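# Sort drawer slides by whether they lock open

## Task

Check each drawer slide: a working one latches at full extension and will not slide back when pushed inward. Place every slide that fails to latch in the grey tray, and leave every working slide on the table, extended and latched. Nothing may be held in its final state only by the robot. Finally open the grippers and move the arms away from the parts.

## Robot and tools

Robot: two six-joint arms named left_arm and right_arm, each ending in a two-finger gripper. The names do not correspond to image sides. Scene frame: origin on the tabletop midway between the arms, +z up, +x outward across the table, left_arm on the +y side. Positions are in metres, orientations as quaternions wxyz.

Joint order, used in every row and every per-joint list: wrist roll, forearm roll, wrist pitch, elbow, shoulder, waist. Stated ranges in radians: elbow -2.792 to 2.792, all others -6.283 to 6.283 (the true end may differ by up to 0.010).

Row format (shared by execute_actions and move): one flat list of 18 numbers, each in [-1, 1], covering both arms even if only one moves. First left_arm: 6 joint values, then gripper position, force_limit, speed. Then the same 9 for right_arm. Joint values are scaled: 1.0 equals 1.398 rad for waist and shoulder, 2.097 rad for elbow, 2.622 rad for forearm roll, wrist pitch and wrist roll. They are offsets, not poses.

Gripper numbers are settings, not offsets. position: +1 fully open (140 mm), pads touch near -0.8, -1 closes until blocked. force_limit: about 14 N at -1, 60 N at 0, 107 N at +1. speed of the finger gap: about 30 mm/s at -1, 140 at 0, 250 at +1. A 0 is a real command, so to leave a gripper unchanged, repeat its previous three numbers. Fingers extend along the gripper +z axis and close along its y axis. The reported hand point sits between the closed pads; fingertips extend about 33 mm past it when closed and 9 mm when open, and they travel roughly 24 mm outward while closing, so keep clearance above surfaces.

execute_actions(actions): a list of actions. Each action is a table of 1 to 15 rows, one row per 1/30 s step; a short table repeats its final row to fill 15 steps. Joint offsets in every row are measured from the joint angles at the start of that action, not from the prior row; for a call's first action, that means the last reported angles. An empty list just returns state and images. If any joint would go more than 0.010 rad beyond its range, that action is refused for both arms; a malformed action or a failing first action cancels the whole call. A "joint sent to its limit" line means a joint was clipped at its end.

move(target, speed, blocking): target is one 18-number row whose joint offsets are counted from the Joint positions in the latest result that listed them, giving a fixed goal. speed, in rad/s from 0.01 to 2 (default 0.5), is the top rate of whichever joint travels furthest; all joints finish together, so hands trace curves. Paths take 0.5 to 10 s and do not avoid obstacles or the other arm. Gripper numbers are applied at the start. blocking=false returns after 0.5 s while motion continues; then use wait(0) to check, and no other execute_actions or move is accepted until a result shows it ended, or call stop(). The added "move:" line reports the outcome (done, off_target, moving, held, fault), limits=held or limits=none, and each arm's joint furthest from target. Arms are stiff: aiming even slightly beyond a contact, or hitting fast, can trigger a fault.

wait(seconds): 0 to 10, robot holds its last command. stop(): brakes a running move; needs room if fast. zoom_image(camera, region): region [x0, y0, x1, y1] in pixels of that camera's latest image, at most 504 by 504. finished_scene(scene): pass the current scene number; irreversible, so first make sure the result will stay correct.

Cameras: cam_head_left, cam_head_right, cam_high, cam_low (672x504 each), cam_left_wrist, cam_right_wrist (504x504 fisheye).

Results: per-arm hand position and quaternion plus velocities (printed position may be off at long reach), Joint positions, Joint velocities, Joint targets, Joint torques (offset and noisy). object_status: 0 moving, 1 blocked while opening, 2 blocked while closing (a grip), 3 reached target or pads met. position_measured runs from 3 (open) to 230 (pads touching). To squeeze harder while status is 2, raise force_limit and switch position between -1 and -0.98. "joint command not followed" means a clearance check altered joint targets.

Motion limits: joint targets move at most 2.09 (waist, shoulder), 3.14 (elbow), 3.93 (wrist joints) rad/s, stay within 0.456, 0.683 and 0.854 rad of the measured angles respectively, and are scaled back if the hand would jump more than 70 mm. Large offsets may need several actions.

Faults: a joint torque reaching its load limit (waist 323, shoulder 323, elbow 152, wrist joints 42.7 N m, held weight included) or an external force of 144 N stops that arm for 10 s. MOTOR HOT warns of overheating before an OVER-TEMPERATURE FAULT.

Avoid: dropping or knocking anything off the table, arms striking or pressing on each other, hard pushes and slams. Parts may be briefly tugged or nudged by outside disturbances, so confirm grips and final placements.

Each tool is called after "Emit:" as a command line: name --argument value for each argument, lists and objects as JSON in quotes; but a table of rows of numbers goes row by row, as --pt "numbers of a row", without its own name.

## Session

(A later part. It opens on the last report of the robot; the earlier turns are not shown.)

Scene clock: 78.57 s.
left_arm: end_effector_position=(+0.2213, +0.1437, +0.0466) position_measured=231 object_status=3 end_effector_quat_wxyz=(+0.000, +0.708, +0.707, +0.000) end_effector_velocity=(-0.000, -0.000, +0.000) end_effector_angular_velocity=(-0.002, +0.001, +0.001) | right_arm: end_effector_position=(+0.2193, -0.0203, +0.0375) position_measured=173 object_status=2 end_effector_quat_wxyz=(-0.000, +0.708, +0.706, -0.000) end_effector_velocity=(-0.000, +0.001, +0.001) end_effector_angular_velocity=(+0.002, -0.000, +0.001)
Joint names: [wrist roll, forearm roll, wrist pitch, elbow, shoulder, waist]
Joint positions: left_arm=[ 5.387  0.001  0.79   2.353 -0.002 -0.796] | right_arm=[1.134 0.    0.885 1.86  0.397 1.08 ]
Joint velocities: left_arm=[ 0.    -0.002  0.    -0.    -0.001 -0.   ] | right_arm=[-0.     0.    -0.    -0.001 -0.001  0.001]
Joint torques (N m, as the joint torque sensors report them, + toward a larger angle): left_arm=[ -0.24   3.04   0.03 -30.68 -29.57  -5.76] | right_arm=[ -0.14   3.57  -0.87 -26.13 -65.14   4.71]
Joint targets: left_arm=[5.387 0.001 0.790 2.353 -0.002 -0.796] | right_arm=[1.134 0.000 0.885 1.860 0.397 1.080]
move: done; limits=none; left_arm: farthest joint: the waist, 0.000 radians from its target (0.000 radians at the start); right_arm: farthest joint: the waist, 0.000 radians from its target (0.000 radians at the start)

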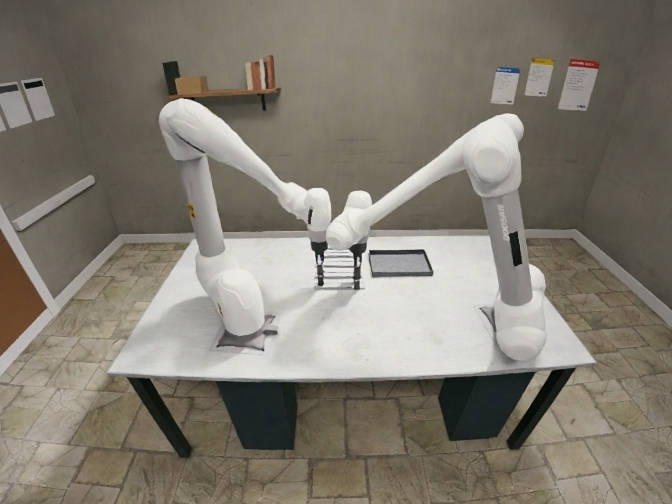

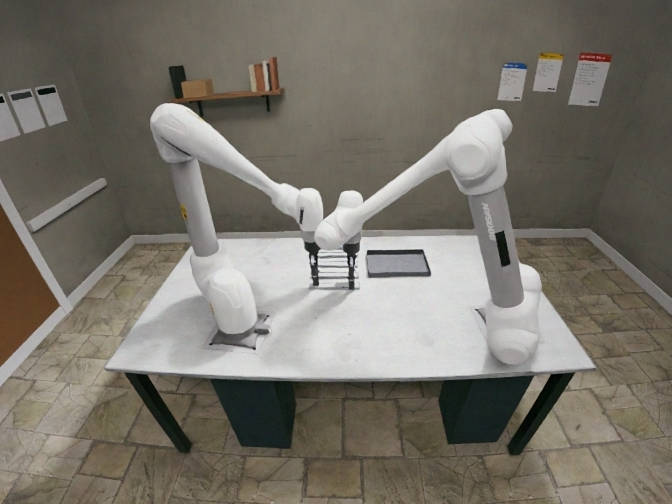

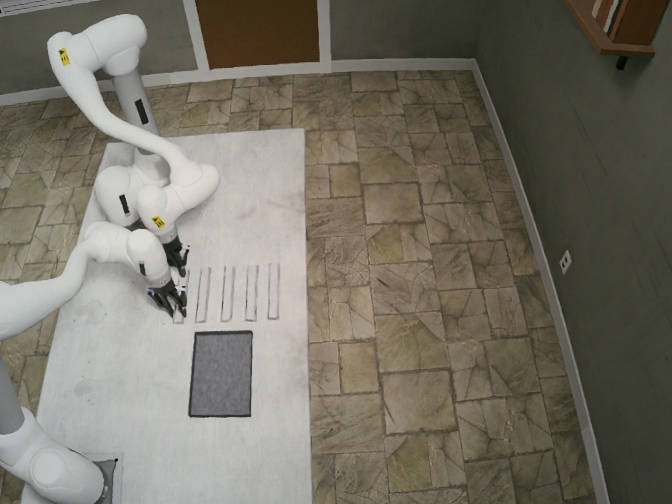

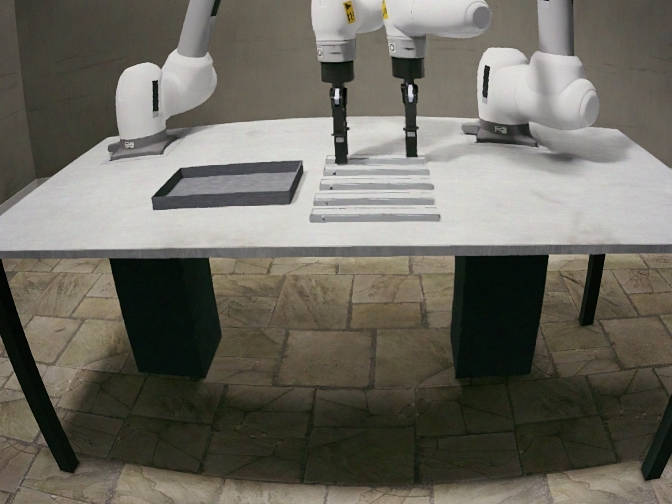

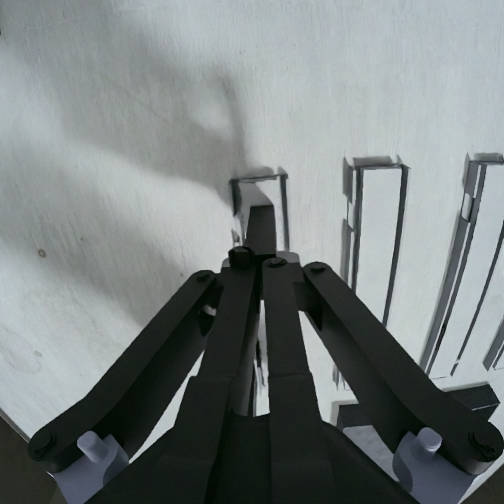

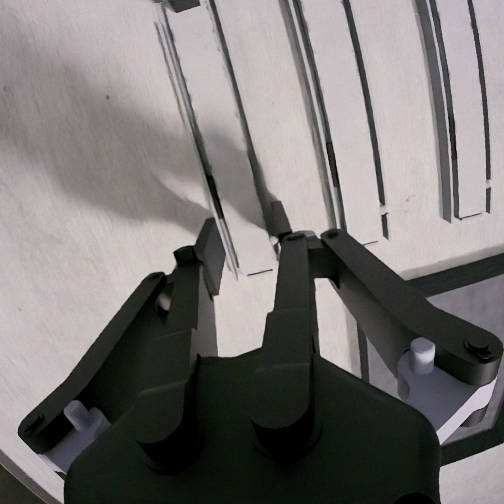

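Emit:
move --target '[0,0,-0.0019,0.0009,0.0022,0,-1,-0.8,0, 0,0,0,0,0,0,-1,-0.4,0]' --speed 0.01

Scene clock: 87.13 s.
left_arm: end_effector_position=(+0.2213, +0.1438, +0.0447) position_measured=231 object_status=3 end_effector_quat_wxyz=(+0.000, +0.708, +0.707, +0.000) end_effector_velocity=(+0.001, -0.001, +0.001) end_effector_angular_velocity=(-0.001, -0.001, +0.000) | right_arm: end_effector_position=(+0.2193, -0.0203, +0.0375) position_measured=173 object_status=2 end_effector_quat_wxyz=(-0.000, +0.708, +0.706, -0.000) end_effector_velocity=(-0.001, -0.000, -0.000) end_effector_angular_velocity=(-0.001, +0.000, +0.001)
Joint names: [wrist roll, forearm roll, wrist pitch, elbow, shoulder, waist]
Joint positions: left_arm=[ 5.387  0.001  0.785  2.355  0.001 -0.796] | right_arm=[1.134 0.    0.885 1.86  0.397 1.08 ]
Joint velocities: left_arm=[-0.     0.     0.001 -0.001 -0.001  0.   ] | right_arm=[ 0.    -0.     0.     0.001 -0.     0.001]
Joint torques (N m, as the joint torque sensors report them, + toward a larger angle): left_arm=[ -0.18   3.15   0.16 -30.46 -29.91  -4.59] | right_arm=[ -0.22   3.5   -0.89 -26.45 -65.65   4.74]
Joint targets: left_arm=[5.387 0.001 0.785 2.355 0.001 -0.796] | right_arm=[1.134 0.000 0.885 1.860 0.397 1.080]
move: done; limits=none; left_arm: farthest joint: the waist, 0.000 radians from its target (0.000 radians at the start); right_arm: farthest joint: the waist, 0.000 radians from its target (0.000 radians at the start)

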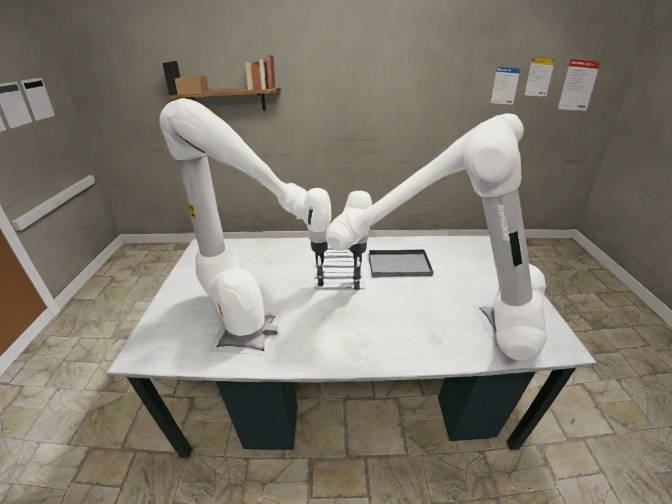

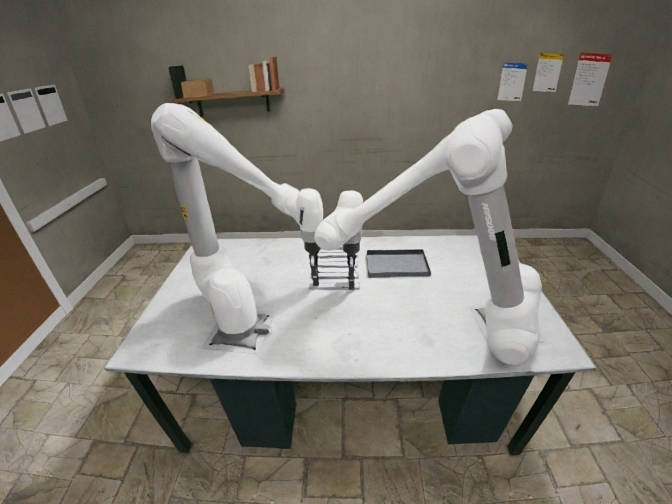

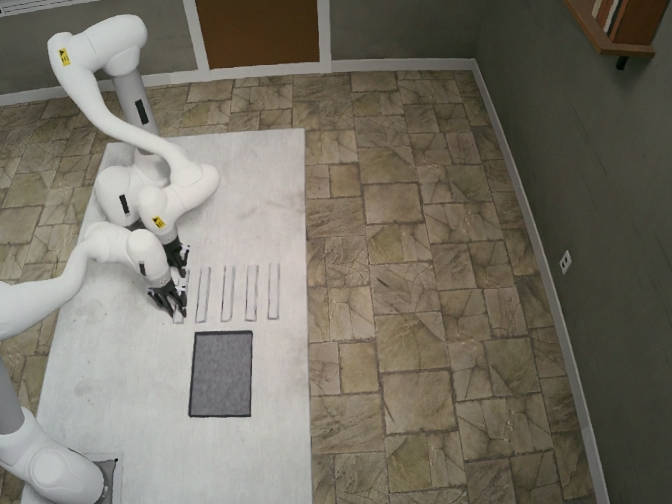

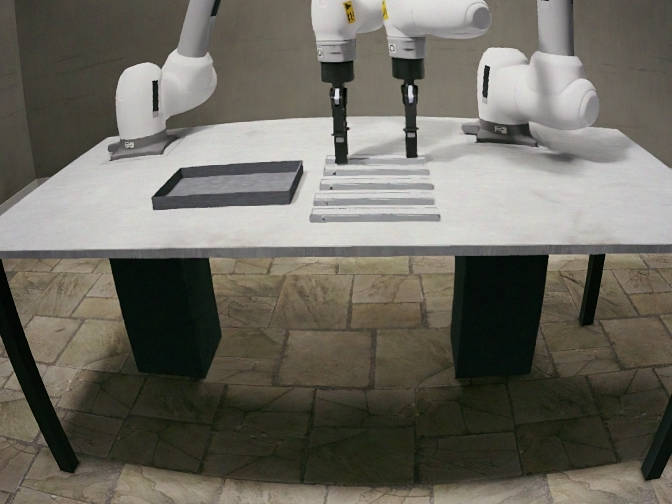

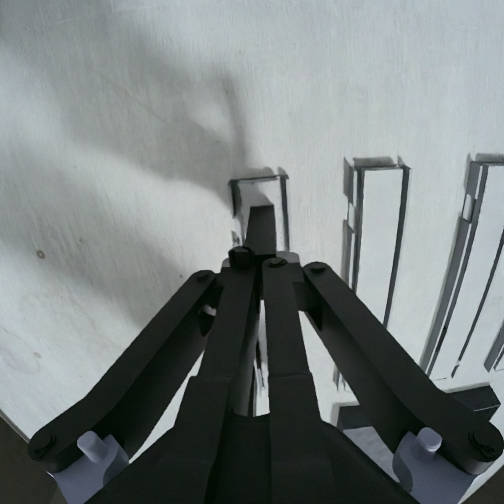

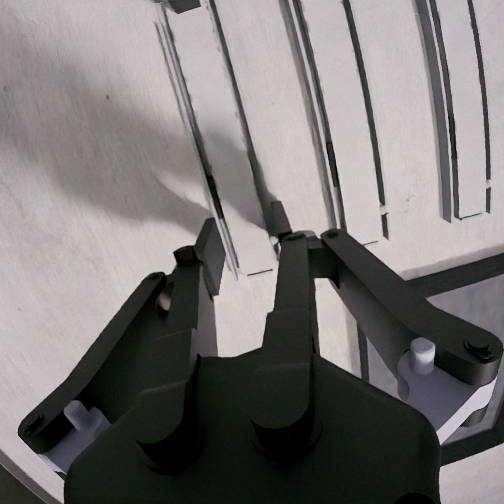

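Emit:
move --target '[0,0,-0.0009,0.0004,0.001,0,-1,-0.8,0, 0,0,0,0,0,0,-1,-0.4,0]' --speed 0.01

Emit:
move --target '[0,0,-0.0007,0.0003,0.0008,0,-1,-0.8,0, 0,0,0,0,0,0,-1,-0.4,0]' --speed 0.01

Scene clock: 94.47 s.
left_arm: end_effector_position=(+0.2213, +0.1437, +0.0439) position_measured=231 object_status=3 end_effector_quat_wxyz=(+0.000, +0.708, +0.707, +0.000) end_effector_velocity=(+0.000, +0.000, +0.000) end_effector_angular_velocity=(-0.001, -0.001, +0.001) | right_arm: end_effector_position=(+0.2193, -0.0203, +0.0375) position_measured=173 object_status=2 end_effector_quat_wxyz=(-0.000, +0.708, +0.706, -0.000) end_effector_velocity=(-0.001, +0.001, +0.001) end_effector_angular_velocity=(+0.001, -0.000, +0.002)
Joint names: [wrist roll, forearm roll, wrist pitch, elbow, shoulder, waist]
Joint positions: left_arm=[ 5.387  0.001  0.783  2.356  0.002 -0.796] | right_arm=[1.134 0.    0.885 1.86  0.397 1.08 ]
Joint velocities: left_arm=[-0.     0.    -0.001  0.    -0.001  0.001] | right_arm=[-0.     0.     0.    -0.    -0.001  0.002]
Joint torques (N m, as the joint torque sensors report them, + toward a larger angle): left_arm=[-0.09  2.77 -8.06 -8.09  5.46 -6.82] | right_arm=[ -0.14   3.67  -0.88 -26.13 -64.99   4.47]
Joint targets: left_arm=[5.387 0.001 0.783 2.356 0.002 -0.796] | right_arm=[1.134 0.000 0.885 1.860 0.397 1.080]
move: done; limits=none; left_arm: farthest joint: the waist, 0.000 radians from its target (0.000 radians at the start); right_arm: farthest joint: the waist, 0.000 radians from its target (0.000 radians at the start)

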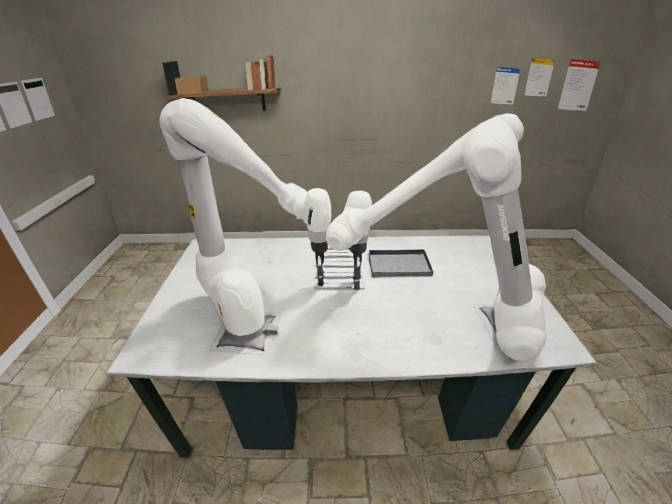

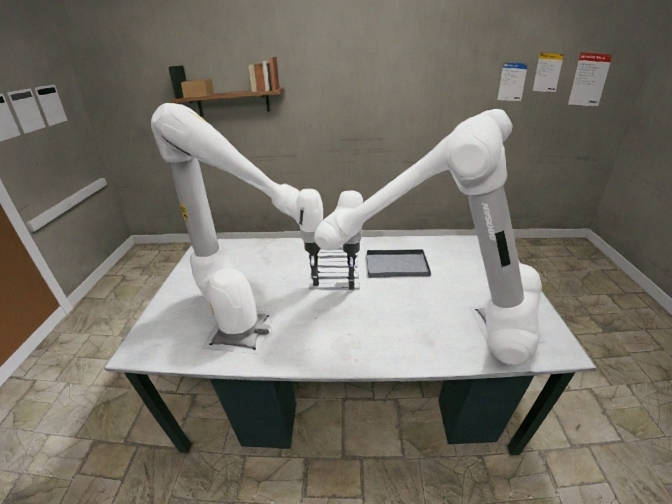

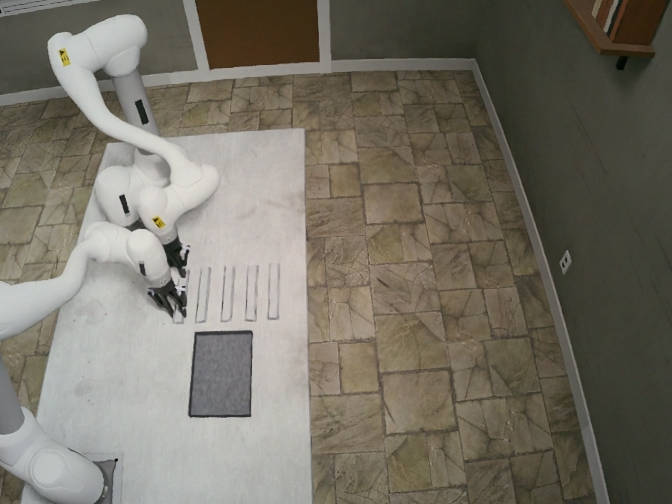

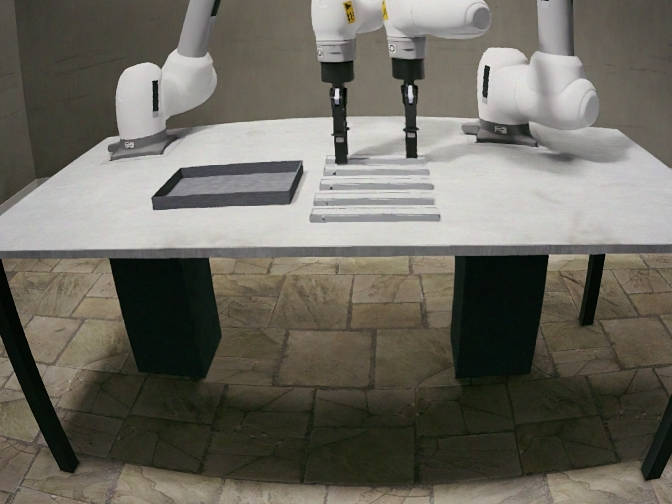

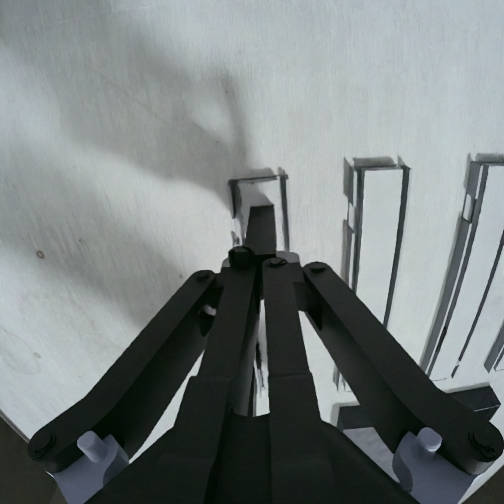

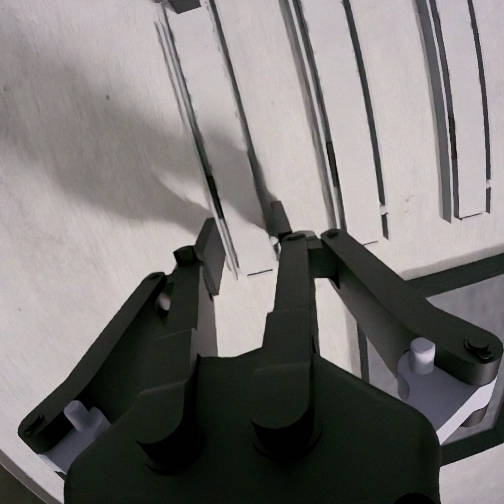

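Scene clock: 104.90 s.
left_arm: end_effector_position=(+0.2213, +0.1438, +0.0444) position_measured=231 object_status=3 end_effector_quat_wxyz=(-0.000, +0.708, +0.707, +0.000) end_effector_velocity=(+0.001, -0.001, +0.000) end_effector_angular_velocity=(-0.001, -0.000, +0.001) | right_arm: end_effector_position=(+0.2193, -0.0203, +0.0375) position_measured=173 object_status=2 end_effector_quat_wxyz=(-0.000, +0.708, +0.706, -0.000) end_effector_velocity=(+0.000, +0.000, +0.000) end_effector_angular_velocity=(+0.001, +0.000, -0.001)
Joint names: [wrist roll, forearm roll, wrist pitch, elbow, shoulder, waist]
Joint positions: left_arm=[ 5.387  0.001  0.785  2.355  0.002 -0.796] | right_arm=[1.134 0.    0.885 1.86  0.397 1.08 ]
Joint velocities: left_arm=[ 0.    -0.     0.    -0.001  0.     0.001] | right_arm=[ 0.     0.001 -0.    -0.001 -0.    -0.   ]
Joint torques (N m, as the joint torque sensors report them, + toward a larger angle): left_arm=[ -0.07   3.14  -1.72 -22.72 -19.47  -6.04] | right_arm=[ -0.15   3.62  -1.   -26.13 -66.25   3.02]
Joint targets: left_arm=[5.387 0.001 0.785 2.355 0.002 -0.796] | right_arm=[1.134 0.000 0.885 1.860 0.397 1.080]
FORCE FAULT: contact force on the left arm reached its limit, and that arm stopped for 10 seconds. The contact can be on any part of that arm, not only on its tool. That time counts as 19 of the actions that you can send in this scene. That arm's remaining commands of this call were not run. That arm holds still and accepts commands again. Move the arm away from the contact; if what it grips holds it there, let go first. Pushing or pulling that hard again can fault the arm again.
move: fault (left_arm); limits=none; left_arm: farthest joint: the wrist pitch, 0.004 radians from its target (0.001 radians at the start); right_arm: farthest joint: the waist, 0.000 radians from its target (0.000 radians at the start)

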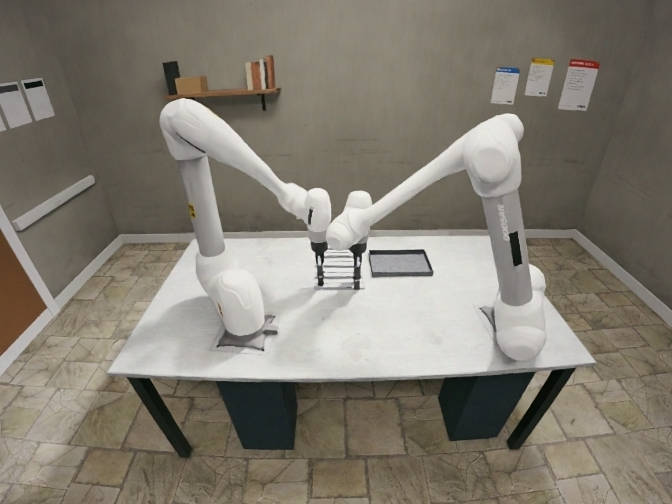

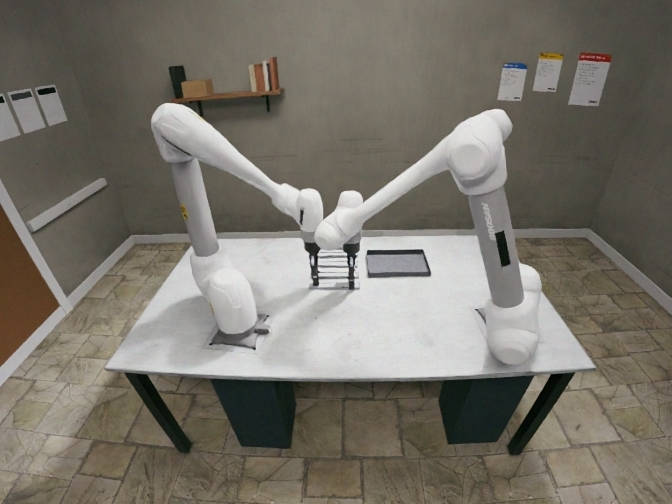

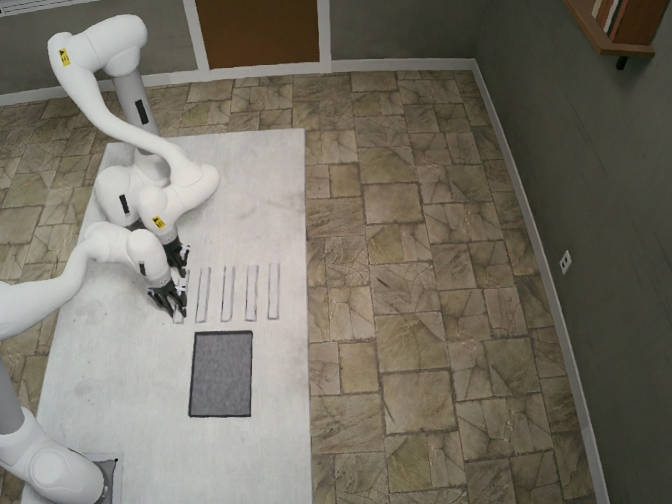

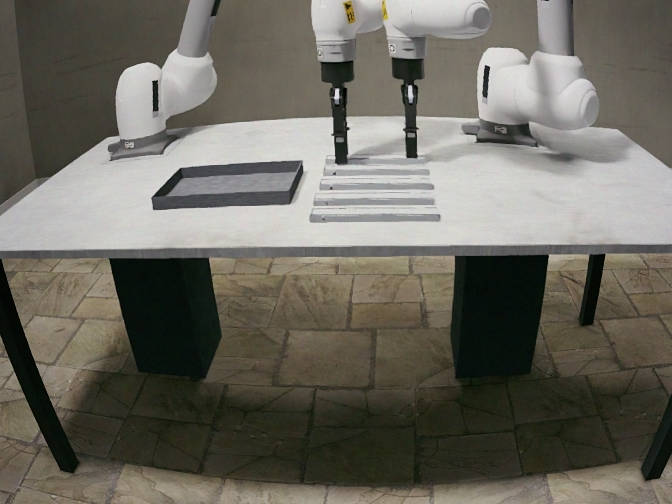

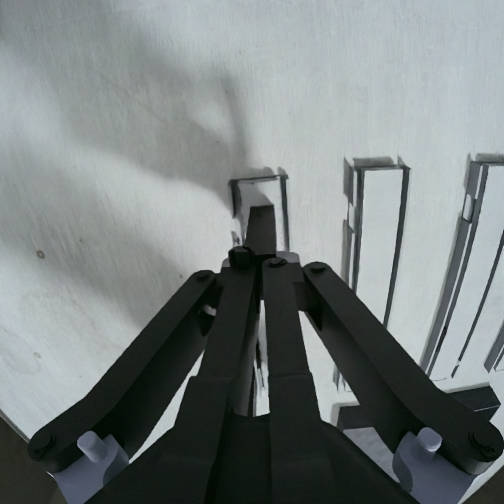

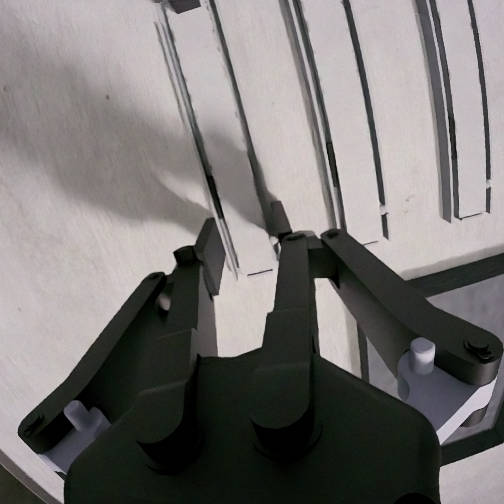

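Emit:
move --target '[0.0407,0,0.0015,0.031,-0.0493,0.0762,-1,-0.8,0, 0,0,0,0,0,0,-1,-0.4,0]' --speed 0.06

Scene clock: 118.77 s.
left_arm: end_effector_position=(+0.2214, +0.2038, +0.0446) position_measured=231 object_status=3 end_effector_quat_wxyz=(-0.000, +0.708, +0.707, +0.000) end_effector_velocity=(+0.000, +0.001, -0.000) end_effector_angular_velocity=(+0.000, -0.001, +0.000) | right_arm: end_effector_position=(+0.2193, -0.0203, +0.0375) position_measured=173 object_status=2 end_effector_quat_wxyz=(-0.000, +0.708, +0.706, -0.000) end_effector_velocity=(+0.000, +0.000, +0.000) end_effector_angular_velocity=(+0.001, +0.000, -0.001)
Joint names: [wrist roll, forearm roll, wrist pitch, elbow, shoulder, waist]
Joint positions: left_arm=[ 5.494  0.001  0.789  2.42  -0.067 -0.689] | right_arm=[1.134 0.    0.885 1.86  0.397 1.08 ]
Joint velocities: left_arm=[ 0.     0.001 -0.     0.001 -0.001  0.002] | right_arm=[-0.     0.001 -0.    -0.001 -0.    -0.001]
Joint torques (N m, as the joint torque sensors report them, + toward a larger angle): left_arm=[ -0.14   3.11   0.07 -30.   -23.68  -6.88] | right_arm=[ -0.48   3.33  -0.5  -25.84 -66.79   4.33]
Joint targets: left_arm=[5.494 0.001 0.789 2.420 -0.067 -0.689] | right_arm=[1.134 0.000 0.885 1.860 0.397 1.080]
move: done; limits=none; left_arm: farthest joint: the waist, 0.000 radians from its target (0.106 radians at the start); right_arm: farthest joint: the waist, 0.000 radians from its target (0.000 radians at the start)

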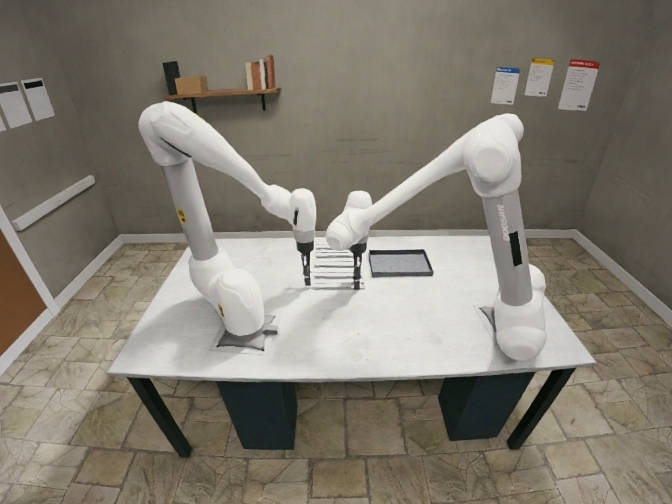

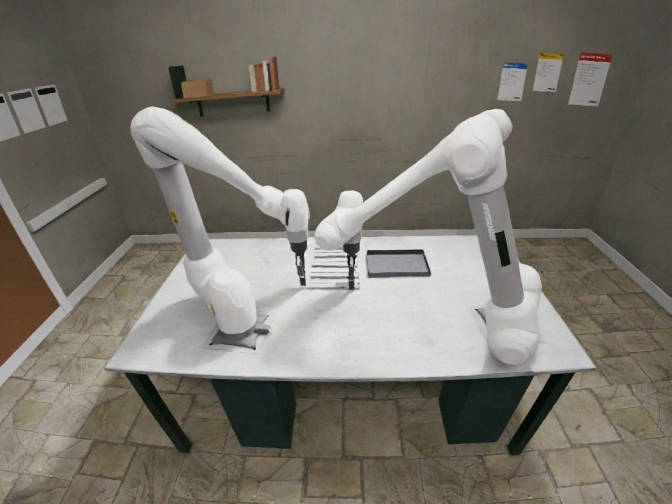

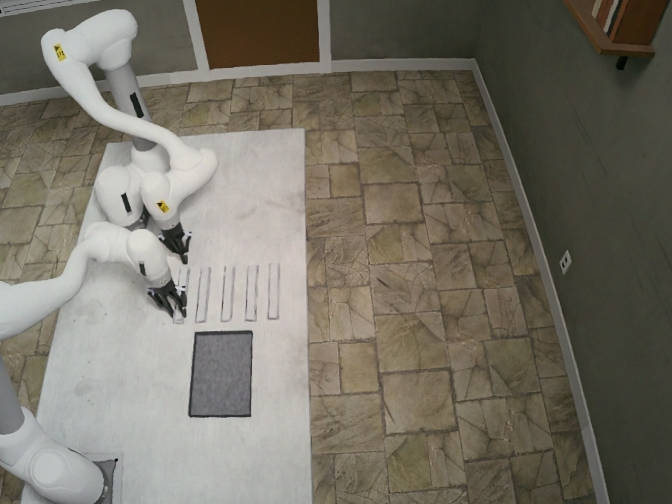

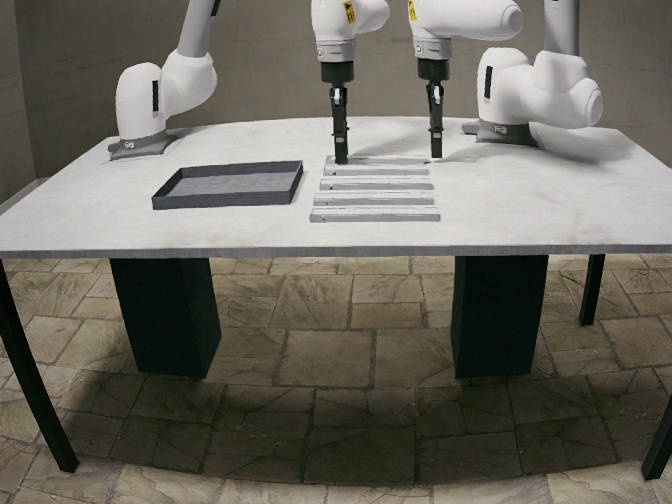

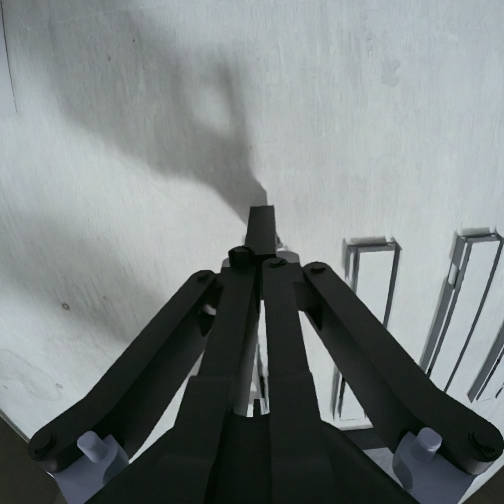

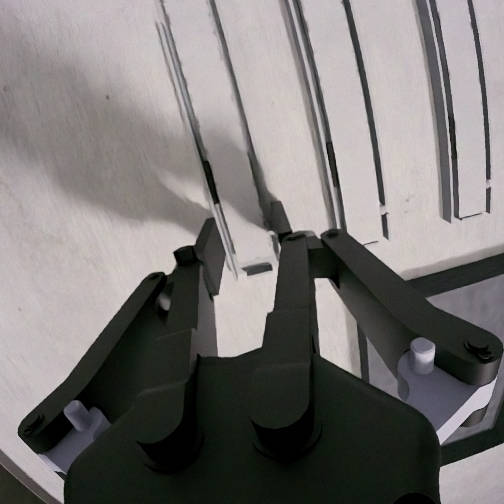

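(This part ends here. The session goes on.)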